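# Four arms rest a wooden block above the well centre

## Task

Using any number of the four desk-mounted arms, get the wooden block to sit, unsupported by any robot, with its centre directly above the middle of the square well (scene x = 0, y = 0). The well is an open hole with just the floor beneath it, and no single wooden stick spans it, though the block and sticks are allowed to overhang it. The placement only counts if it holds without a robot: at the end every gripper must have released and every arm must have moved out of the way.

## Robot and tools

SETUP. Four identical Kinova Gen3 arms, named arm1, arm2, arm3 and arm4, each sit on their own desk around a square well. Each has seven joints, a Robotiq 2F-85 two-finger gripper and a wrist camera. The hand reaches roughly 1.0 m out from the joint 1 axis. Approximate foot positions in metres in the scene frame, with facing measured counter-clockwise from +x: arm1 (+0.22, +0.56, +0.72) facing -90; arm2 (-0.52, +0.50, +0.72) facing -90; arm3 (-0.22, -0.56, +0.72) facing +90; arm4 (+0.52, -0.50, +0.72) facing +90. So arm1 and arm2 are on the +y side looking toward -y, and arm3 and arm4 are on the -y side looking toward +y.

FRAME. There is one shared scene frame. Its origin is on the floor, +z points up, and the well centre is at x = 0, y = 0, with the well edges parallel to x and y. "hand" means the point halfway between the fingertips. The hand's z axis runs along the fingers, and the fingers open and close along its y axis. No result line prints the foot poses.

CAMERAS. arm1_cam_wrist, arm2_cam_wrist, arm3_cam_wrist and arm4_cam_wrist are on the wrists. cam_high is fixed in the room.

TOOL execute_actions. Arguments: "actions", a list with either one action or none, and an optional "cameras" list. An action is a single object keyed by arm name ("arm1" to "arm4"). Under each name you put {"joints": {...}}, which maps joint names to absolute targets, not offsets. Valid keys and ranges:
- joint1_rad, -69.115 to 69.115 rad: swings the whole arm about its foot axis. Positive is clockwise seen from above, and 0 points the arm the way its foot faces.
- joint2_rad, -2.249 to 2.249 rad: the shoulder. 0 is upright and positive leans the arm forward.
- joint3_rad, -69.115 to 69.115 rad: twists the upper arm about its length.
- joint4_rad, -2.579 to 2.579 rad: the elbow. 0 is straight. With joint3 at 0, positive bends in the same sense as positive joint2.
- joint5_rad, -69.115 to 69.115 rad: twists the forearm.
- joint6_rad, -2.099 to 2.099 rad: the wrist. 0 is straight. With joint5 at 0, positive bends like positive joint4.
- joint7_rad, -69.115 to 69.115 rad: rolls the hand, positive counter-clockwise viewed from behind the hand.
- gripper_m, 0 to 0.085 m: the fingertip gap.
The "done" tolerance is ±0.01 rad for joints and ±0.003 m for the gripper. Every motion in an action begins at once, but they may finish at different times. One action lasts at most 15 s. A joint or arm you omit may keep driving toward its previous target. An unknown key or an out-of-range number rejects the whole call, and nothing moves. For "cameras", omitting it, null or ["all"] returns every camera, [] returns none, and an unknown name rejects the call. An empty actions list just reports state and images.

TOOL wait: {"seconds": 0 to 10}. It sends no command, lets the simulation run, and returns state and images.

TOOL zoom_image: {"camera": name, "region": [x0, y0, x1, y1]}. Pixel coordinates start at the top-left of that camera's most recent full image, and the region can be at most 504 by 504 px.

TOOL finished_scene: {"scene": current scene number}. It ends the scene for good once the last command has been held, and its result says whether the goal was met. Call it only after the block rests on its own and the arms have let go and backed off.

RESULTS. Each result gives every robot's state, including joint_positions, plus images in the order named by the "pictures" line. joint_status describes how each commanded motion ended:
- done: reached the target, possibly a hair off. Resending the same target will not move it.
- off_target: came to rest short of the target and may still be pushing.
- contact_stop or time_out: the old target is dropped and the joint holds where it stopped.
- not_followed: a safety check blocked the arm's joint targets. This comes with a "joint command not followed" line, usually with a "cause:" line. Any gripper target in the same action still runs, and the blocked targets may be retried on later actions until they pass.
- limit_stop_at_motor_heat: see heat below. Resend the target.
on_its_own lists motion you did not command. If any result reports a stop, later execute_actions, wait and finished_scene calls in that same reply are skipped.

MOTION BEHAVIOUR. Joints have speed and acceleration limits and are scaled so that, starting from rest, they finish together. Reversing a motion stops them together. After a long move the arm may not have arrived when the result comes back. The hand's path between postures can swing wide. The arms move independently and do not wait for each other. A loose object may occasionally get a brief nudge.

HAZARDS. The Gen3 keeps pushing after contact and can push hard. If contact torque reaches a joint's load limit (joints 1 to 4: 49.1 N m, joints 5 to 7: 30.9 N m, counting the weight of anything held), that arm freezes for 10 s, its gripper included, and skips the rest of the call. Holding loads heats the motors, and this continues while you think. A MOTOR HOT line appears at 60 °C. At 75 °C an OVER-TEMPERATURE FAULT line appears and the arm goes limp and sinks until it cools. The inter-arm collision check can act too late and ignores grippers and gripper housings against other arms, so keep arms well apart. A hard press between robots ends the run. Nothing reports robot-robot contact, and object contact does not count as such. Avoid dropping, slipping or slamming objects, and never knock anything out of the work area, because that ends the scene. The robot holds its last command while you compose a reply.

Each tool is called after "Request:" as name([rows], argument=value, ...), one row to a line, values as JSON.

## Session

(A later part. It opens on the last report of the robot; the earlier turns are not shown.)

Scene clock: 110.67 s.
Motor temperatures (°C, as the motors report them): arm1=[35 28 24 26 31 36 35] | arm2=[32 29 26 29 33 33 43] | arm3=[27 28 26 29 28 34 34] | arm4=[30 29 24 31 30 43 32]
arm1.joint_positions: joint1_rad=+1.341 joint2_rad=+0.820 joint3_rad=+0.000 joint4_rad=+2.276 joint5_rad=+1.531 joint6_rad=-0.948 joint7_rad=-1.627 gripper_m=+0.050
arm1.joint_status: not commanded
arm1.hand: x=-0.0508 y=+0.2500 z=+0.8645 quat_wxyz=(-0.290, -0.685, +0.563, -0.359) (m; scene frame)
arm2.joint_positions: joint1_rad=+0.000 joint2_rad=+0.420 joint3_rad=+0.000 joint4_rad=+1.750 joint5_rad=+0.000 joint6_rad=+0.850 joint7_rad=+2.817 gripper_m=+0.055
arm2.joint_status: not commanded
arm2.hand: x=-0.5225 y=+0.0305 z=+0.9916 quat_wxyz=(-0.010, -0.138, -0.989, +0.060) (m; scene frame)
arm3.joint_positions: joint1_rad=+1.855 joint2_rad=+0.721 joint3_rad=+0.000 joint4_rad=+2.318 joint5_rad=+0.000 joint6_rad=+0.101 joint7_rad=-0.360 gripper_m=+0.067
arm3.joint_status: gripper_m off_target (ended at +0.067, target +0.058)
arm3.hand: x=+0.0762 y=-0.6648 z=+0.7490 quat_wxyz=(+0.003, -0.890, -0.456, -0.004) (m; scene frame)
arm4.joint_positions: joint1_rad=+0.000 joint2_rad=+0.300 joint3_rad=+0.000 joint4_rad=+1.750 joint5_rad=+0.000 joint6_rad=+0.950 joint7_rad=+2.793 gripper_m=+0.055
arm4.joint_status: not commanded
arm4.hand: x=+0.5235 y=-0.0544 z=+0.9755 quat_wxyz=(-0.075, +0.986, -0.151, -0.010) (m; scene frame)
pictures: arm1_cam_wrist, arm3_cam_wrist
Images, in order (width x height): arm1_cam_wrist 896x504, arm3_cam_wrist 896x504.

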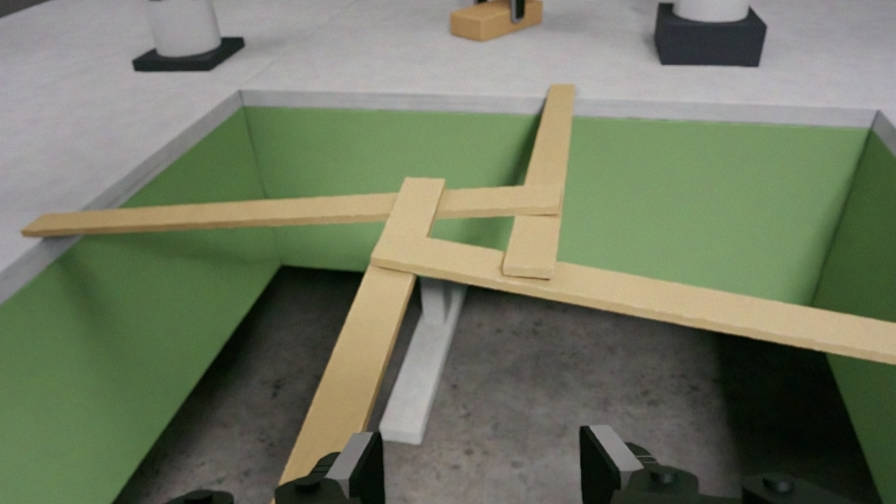

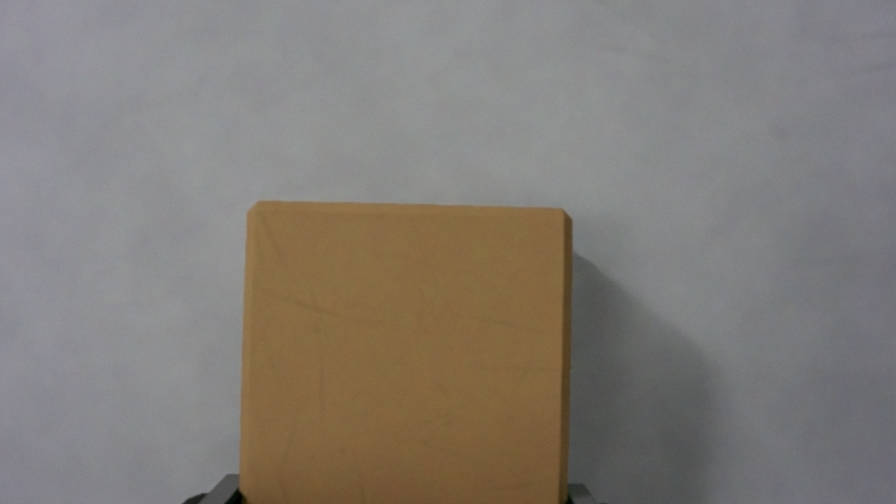

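Request:
execute_actions([
  {"arm3":{"joints":{"joint1_rad":1.62,"joint2_rad":0.50,"joint4_rad":2.15,"joint6_rad":0.4916,"joint7_rad":-0.28}}},
], cameras=["arm3_cam_wrist"])

Request:
execute_actions([
  {"arm3":{"joints":{"joint1_rad":0.3482,"joint2_rad":0.9254,"joint4_rad":1.2193,"joint6_rad":0.9969,"joint7_rad":0.1539}}},
], cameras=["arm3_cam_wrist","arm1_cam_wrist","cam_high"])

Scene clock: 113.97 s.
Motor temperatures (°C, as the motors report them): arm1=[35 28 24 26 31 36 35] | arm2=[32 29 26 29 33 33 43] | arm3=[27 29 26 29 28 34 34] | arm4=[30 29 24 31 30 43 32]
arm1.joint_positions: joint1_rad=+1.341 joint2_rad=+0.820 joint3_rad=+0.000 joint4_rad=+2.276 joint5_rad=+1.531 joint6_rad=-0.948 joint7_rad=-1.627 gripper_m=+0.050
arm1.joint_status: not commanded
arm1.hand: x=-0.0508 y=+0.2500 z=+0.8645 quat_wxyz=(-0.290, -0.685, +0.563, -0.359) (m; scene frame)
arm2.joint_positions: joint1_rad=+0.000 joint2_rad=+0.420 joint3_rad=+0.000 joint4_rad=+1.750 joint5_rad=+0.000 joint6_rad=+0.850 joint7_rad=+2.817 gripper_m=+0.055
arm2.joint_status: not commanded
arm2.hand: x=-0.5225 y=+0.0305 z=+0.9916 quat_wxyz=(-0.010, -0.138, -0.989, +0.060) (m; scene frame)
arm3.joint_positions: joint1_rad=+1.620 joint2_rad=+0.501 joint3_rad=+0.000 joint4_rad=+2.150 joint5_rad=+0.000 joint6_rad=+0.492 joint7_rad=-0.280 gripper_m=+0.067
arm3.joint_status: all done
arm3.hand: x=+0.1315 y=-0.5956 z=+0.8381 quat_wxyz=(+0.003, -0.808, -0.590, -0.003) (m; scene frame)
arm4.joint_positions: joint1_rad=+0.000 joint2_rad=+0.300 joint3_rad=+0.000 joint4_rad=+1.750 joint5_rad=+0.000 joint6_rad=+0.950 joint7_rad=+2.793 gripper_m=+0.055
arm4.joint_status: not commanded
arm4.hand: x=+0.5235 y=-0.0544 z=+0.9755 quat_wxyz=(-0.075, +0.986, -0.151, -0.010) (m; scene frame)
pictures: arm3_cam_wrist
Images, in order (width x height): arm3_cam_wrist 896x504.

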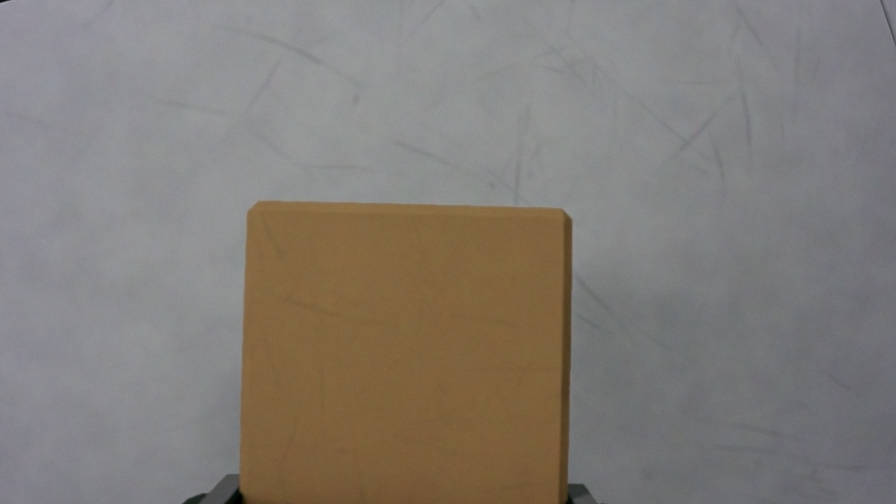

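Scene clock: 116.53 s.
Motor temperatures (°C, as the motors report them): arm1=[35 28 24 26 31 36 35] | arm2=[32 29 26 29 33 33 43] | arm3=[27 29 26 29 28 34 34] | arm4=[30 29 24 31 30 43 32]
arm1.joint_positions: joint1_rad=+1.341 joint2_rad=+0.820 joint3_rad=+0.000 joint4_rad=+2.276 joint5_rad=+1.531 joint6_rad=-0.948 joint7_rad=-1.627 gripper_m=+0.050
arm1.joint_status: not commanded
arm1.hand: x=-0.0508 y=+0.2500 z=+0.8645 quat_wxyz=(-0.290, -0.685, +0.563, -0.359) (m; scene frame)
arm2.joint_positions: joint1_rad=+0.000 joint2_rad=+0.420 joint3_rad=+0.000 joint4_rad=+1.750 joint5_rad=+0.000 joint6_rad=+0.850 joint7_rad=+2.817 gripper_m=+0.055
arm2.joint_status: not commanded
arm2.hand: x=-0.5225 y=+0.0305 z=+0.9916 quat_wxyz=(-0.010, -0.138, -0.989, +0.060) (m; scene frame)
arm3.joint_positions: joint1_rad=+0.348 joint2_rad=+0.927 joint3_rad=+0.000 joint4_rad=+1.220 joint5_rad=+0.000 joint6_rad=+0.997 joint7_rad=+0.154 gripper_m=+0.067
arm3.joint_status: all done
arm3.hand: x=-0.0004 y=-0.0012 z=+0.8321 quat_wxyz=(-0.001, -0.087, -0.996, -0.003) (m; scene frame)
arm4.joint_positions: joint1_rad=+0.000 joint2_rad=+0.300 joint3_rad=+0.000 joint4_rad=+1.750 joint5_rad=+0.000 joint6_rad=+0.950 joint7_rad=+2.793 gripper_m=+0.055
arm4.joint_status: not commanded
arm4.hand: x=+0.5235 y=-0.0544 z=+0.9755 quat_wxyz=(-0.075, +0.986, -0.151, -0.010) (m; scene frame)
pictures: arm1_cam_wrist, arm3_cam_wrist, cam_high
Images, in order (width x height): arm1_cam_wrist 896x504, arm3_cam_wrist 896x504, cam_high 896x504.

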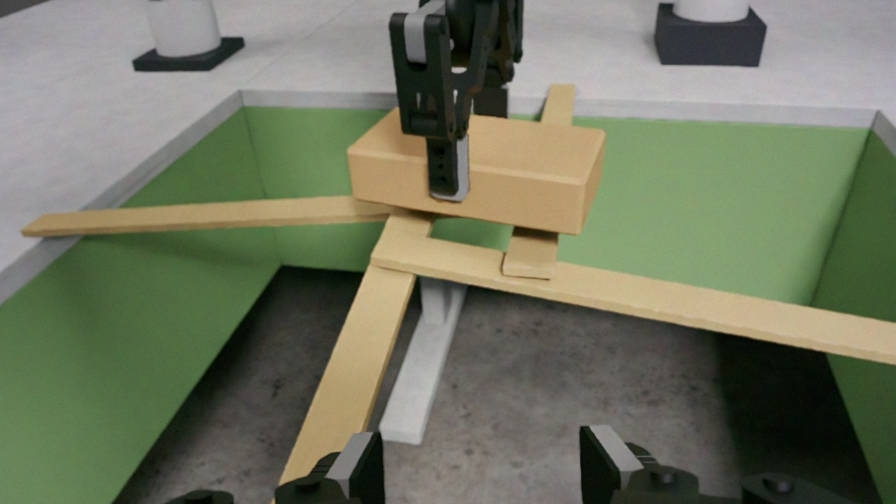

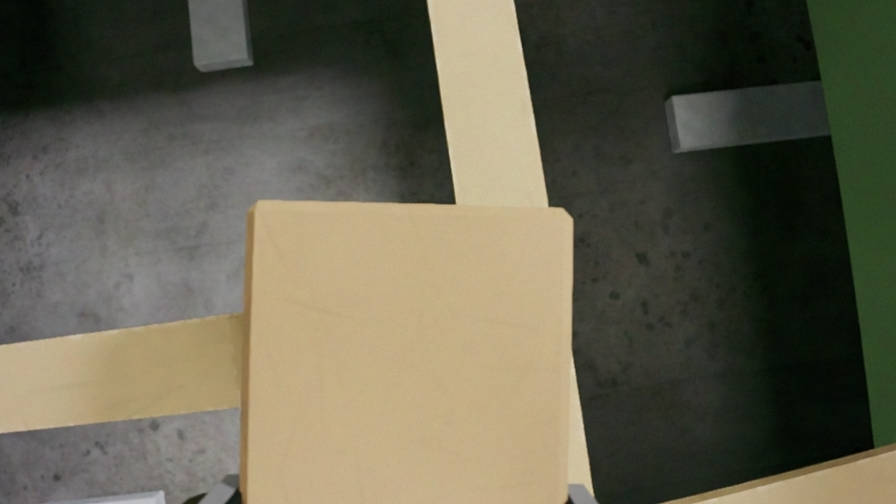

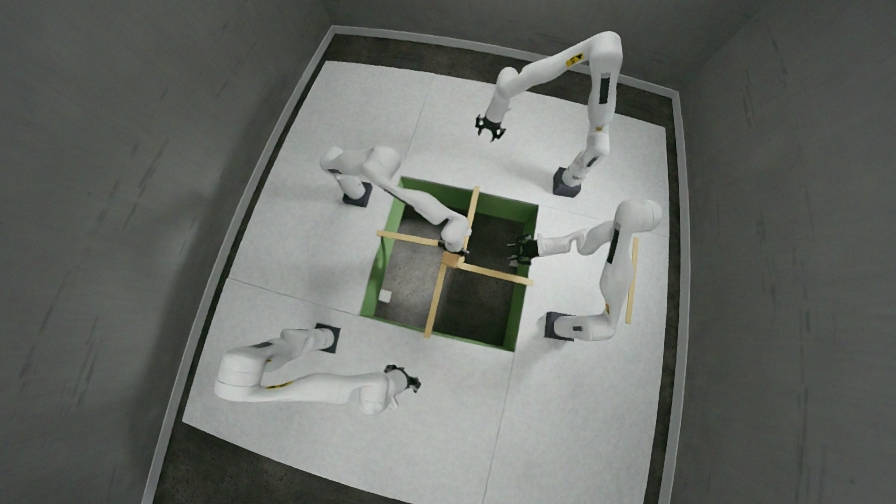

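Request:
zoom_image(camera="arm1_cam_wrist", region=[330, 60, 630, 290])

Region (330, 60, 630, 290) of arm1_cam_wrist's 896x504 image, scaled by 1.680; it fills the top 386 rows of this view, and the rest is white.

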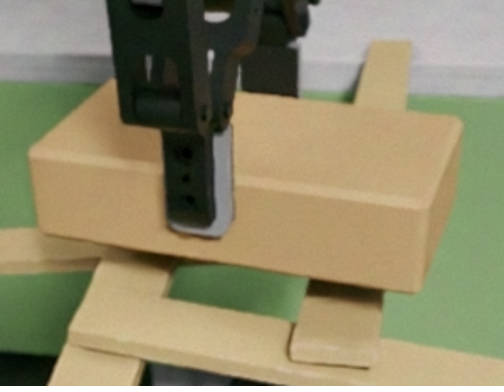

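Request:
execute_actions([
  {"arm3":{"joints":{"joint1_rad":0.3549,"joint2_rad":0.9548,"joint4_rad":1.2208,"joint6_rad":0.9660,"joint7_rad":0.1606}}},
], cameras=["arm1_cam_wrist"])

Request:
zoom_image(camera="arm1_cam_wrist", region=[330, 100, 630, 310])

Scene clock: 119.67 s.
Motor temperatures (°C, as the motors report them): arm1=[35 28 24 26 31 36 35] | arm2=[32 29 26 29 33 33 43] | arm3=[27 29 26 29 28 34 34] | arm4=[30 29 24 31 30 43 32]
arm1.joint_positions: joint1_rad=+1.341 joint2_rad=+0.820 joint3_rad=+0.000 joint4_rad=+2.276 joint5_rad=+1.531 joint6_rad=-0.948 joint7_rad=-1.627 gripper_m=+0.050
arm1.joint_status: not commanded
arm1.hand: x=-0.0508 y=+0.2500 z=+0.8645 quat_wxyz=(-0.290, -0.685, +0.563, -0.359) (m; scene frame)
arm2.joint_positions: joint1_rad=+0.000 joint2_rad=+0.420 joint3_rad=+0.000 joint4_rad=+1.750 joint5_rad=+0.000 joint6_rad=+0.850 joint7_rad=+2.817 gripper_m=+0.055
arm2.joint_status: not commanded
arm2.hand: x=-0.5225 y=+0.0305 z=+0.9916 quat_wxyz=(-0.010, -0.138, -0.989, +0.060) (m; scene frame)
arm3.joint_positions: joint1_rad=+0.355 joint2_rad=+0.956 joint3_rad=+0.000 joint4_rad=+1.222 joint5_rad=+0.000 joint6_rad=+0.966 joint7_rad=+0.161 gripper_m=+0.067
arm3.joint_status: all done
arm3.hand: x=+0.0038 y=-0.0006 z=+0.8144 quat_wxyz=(-0.001, -0.087, -0.996, -0.003) (m; scene frame)
arm4.joint_positions: joint1_rad=+0.000 joint2_rad=+0.300 joint3_rad=+0.000 joint4_rad=+1.750 joint5_rad=+0.000 joint6_rad=+0.950 joint7_rad=+2.793 gripper_m=+0.055
arm4.joint_status: not commanded
arm4.hand: x=+0.5235 y=-0.0544 z=+0.9755 quat_wxyz=(-0.075, +0.986, -0.151, -0.010) (m; scene frame)
pictures: arm1_cam_wrist
Images, in order (width x height): arm1_cam_wrist 896x504.

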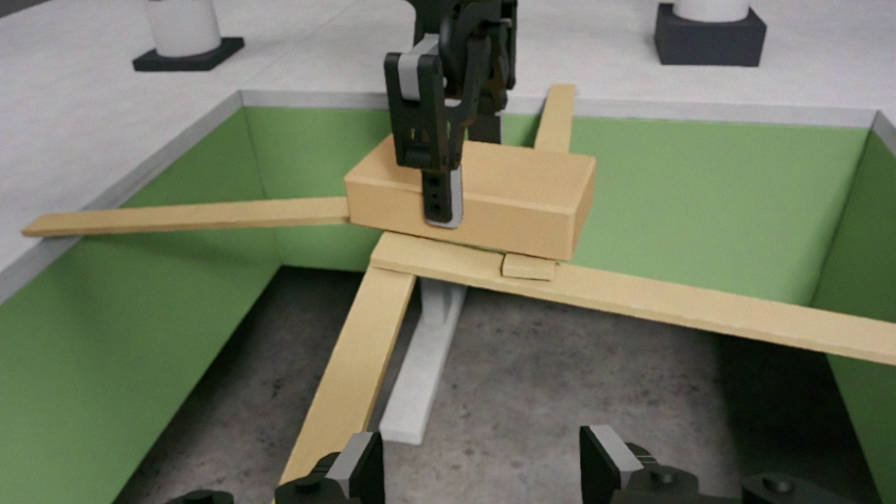

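Region (330, 100, 630, 310) of arm1_cam_wrist's 896x504 image, scaled by 1.680; it fills the top 353 rows of this view, and the rest is white.

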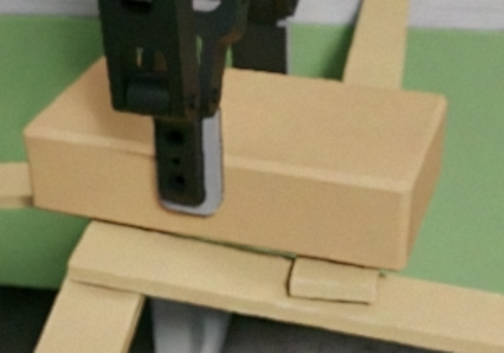

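Request:
execute_actions([
  {"arm3":{"joints":{"gripper_m":0.085}}},
], cameras=["arm1_cam_wrist","arm3_cam_wrist"])

Scene clock: 120.97 s.
Motor temperatures (°C, as the motors report them): arm1=[35 28 24 26 31 36 35] | arm2=[32 29 26 29 33 33 43] | arm3=[27 29 26 29 28 34 34] | arm4=[30 29 24 31 30 43 32]
arm1.joint_positions: joint1_rad=+1.341 joint2_rad=+0.820 joint3_rad=+0.000 joint4_rad=+2.276 joint5_rad=+1.531 joint6_rad=-0.948 joint7_rad=-1.627 gripper_m=+0.050
arm1.joint_status: not commanded
arm1.hand: x=-0.0508 y=+0.2500 z=+0.8645 quat_wxyz=(-0.290, -0.685, +0.563, -0.359) (m; scene frame)
arm2.joint_positions: joint1_rad=+0.000 joint2_rad=+0.420 joint3_rad=+0.000 joint4_rad=+1.750 joint5_rad=+0.000 joint6_rad=+0.850 joint7_rad=+2.817 gripper_m=+0.055
arm2.joint_status: not commanded
arm2.hand: x=-0.5225 y=+0.0305 z=+0.9916 quat_wxyz=(-0.010, -0.138, -0.989, +0.060) (m; scene frame)
arm3.joint_positions: joint1_rad=+0.355 joint2_rad=+0.955 joint3_rad=+0.000 joint4_rad=+1.221 joint5_rad=+0.000 joint6_rad=+0.966 joint7_rad=+0.161 gripper_m=+0.085
arm3.joint_status: all done
arm3.hand: x=+0.0042 y=+0.0001 z=+0.8154 quat_wxyz=(-0.001, -0.087, -0.996, -0.004) (m; scene frame)
arm4.joint_positions: joint1_rad=+0.000 joint2_rad=+0.300 joint3_rad=+0.000 joint4_rad=+1.750 joint5_rad=+0.000 joint6_rad=+0.950 joint7_rad=+2.793 gripper_m=+0.055
arm4.joint_status: not commanded
arm4.hand: x=+0.5235 y=-0.0544 z=+0.9755 quat_wxyz=(-0.075, +0.986, -0.151, -0.010) (m; scene frame)
pictures: arm1_cam_wrist, arm3_cam_wrist
Images, in order (width x height): arm1_cam_wrist 896x504, arm3_cam_wrist 896x504.

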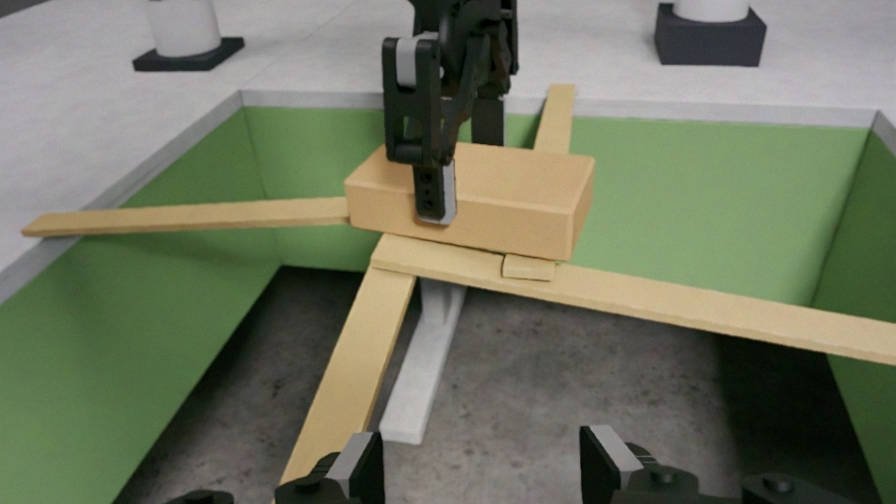

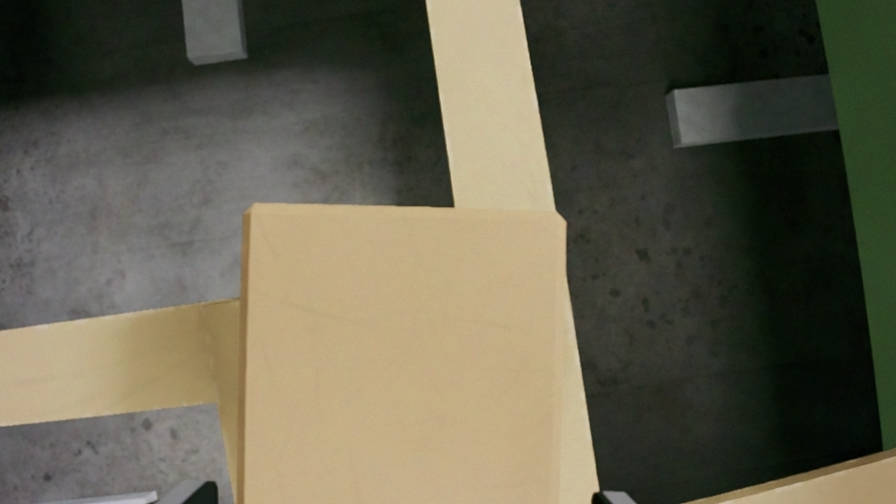

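Request:
execute_actions([
  {"arm3":{"joints":{"joint2_rad":0.40,"joint4_rad":1.042,"joint6_rad":1.70}},"arm1":{"joints":{"joint1_rad":1.75,"joint2_rad":0.40,"joint6_rad":-0.6}}},
], cameras=["cam_high","arm3_cam_wrist"])

Request:
zoom_image(camera="cam_high", region=[360, 160, 560, 360])

Scene clock: 123.83 s.
Motor temperatures (°C, as the motors report them): arm1=[35 28 24 26 31 36 35] | arm2=[32 29 26 29 33 33 43] | arm3=[27 29 26 29 28 34 34] | arm4=[30 29 24 31 30 43 32]
arm1.joint_positions: joint1_rad=+1.750 joint2_rad=+0.400 joint3_rad=+0.000 joint4_rad=+2.276 joint5_rad=+1.531 joint6_rad=-0.600 joint7_rad=-1.627 gripper_m=+0.050
arm1.joint_status: all done
arm1.hand: x=-0.2278 y=+0.4706 z=+0.9493 quat_wxyz=(-0.367, -0.626, +0.687, -0.037) (m; scene frame)
arm2.joint_positions: joint1_rad=+0.000 joint2_rad=+0.420 joint3_rad=+0.000 joint4_rad=+1.750 joint5_rad=+0.000 joint6_rad=+0.850 joint7_rad=+2.817 gripper_m=+0.055
arm2.joint_status: not commanded
arm2.hand: x=-0.5225 y=+0.0305 z=+0.9916 quat_wxyz=(-0.010, -0.138, -0.989, +0.060) (m; scene frame)
arm3.joint_positions: joint1_rad=+0.355 joint2_rad=+0.400 joint3_rad=+0.000 joint4_rad=+1.042 joint5_rad=+0.000 joint6_rad=+1.700 joint7_rad=+0.161 gripper_m=+0.085
arm3.joint_status: all done
arm3.hand: x=-0.0385 y=-0.1224 z=+1.1778 quat_wxyz=(-0.001, -0.087, -0.996, -0.004) (m; scene frame)
arm4.joint_positions: joint1_rad=+0.000 joint2_rad=+0.300 joint3_rad=+0.000 joint4_rad=+1.750 joint5_rad=+0.000 joint6_rad=+0.950 joint7_rad=+2.793 gripper_m=+0.055
arm4.joint_status: not commanded
arm4.hand: x=+0.5235 y=-0.0544 z=+0.9755 quat_wxyz=(-0.075, +0.986, -0.151, -0.010) (m; scene frame)
pictures: arm3_cam_wrist, cam_high
Images, in order (width x height): arm3_cam_wrist 896x504, cam_high 896x504.

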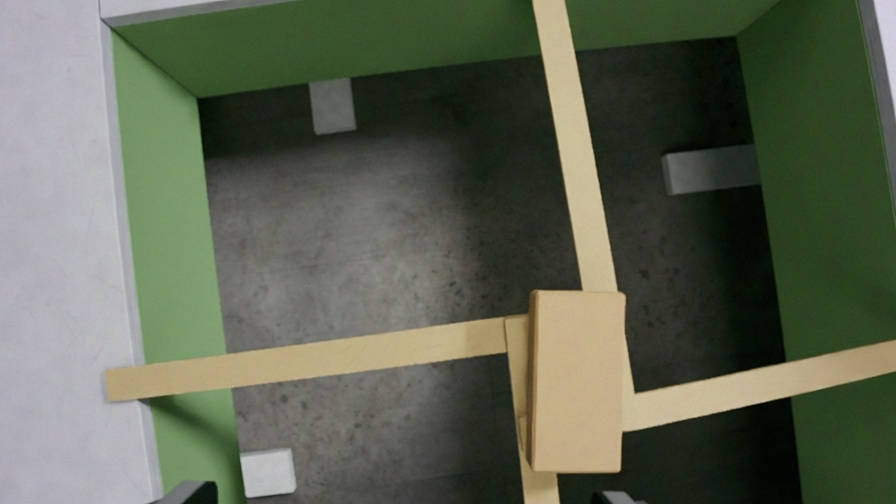

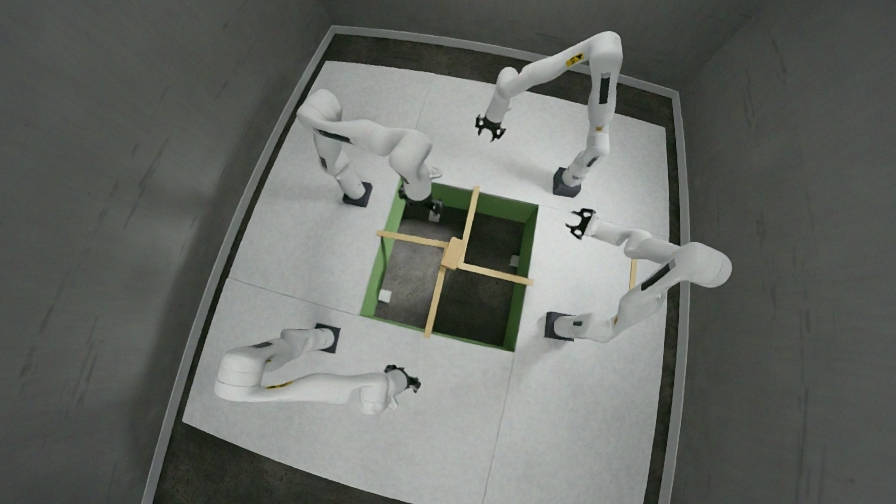

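Region (360, 160, 560, 360) of cam_high's 896x504 image, scaled by 2.520, with more detail than that image has.

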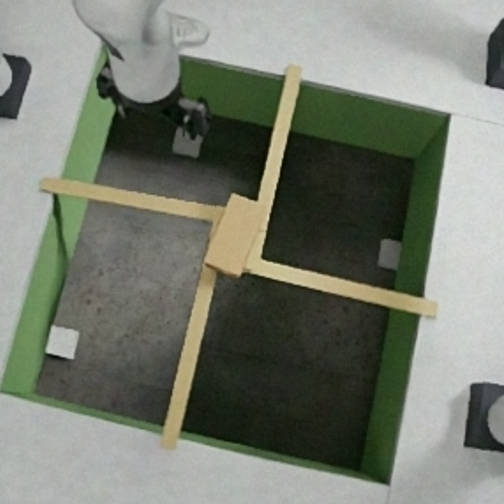

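Request:
finished_scene(scene=2)

The scene is finished: the task was done.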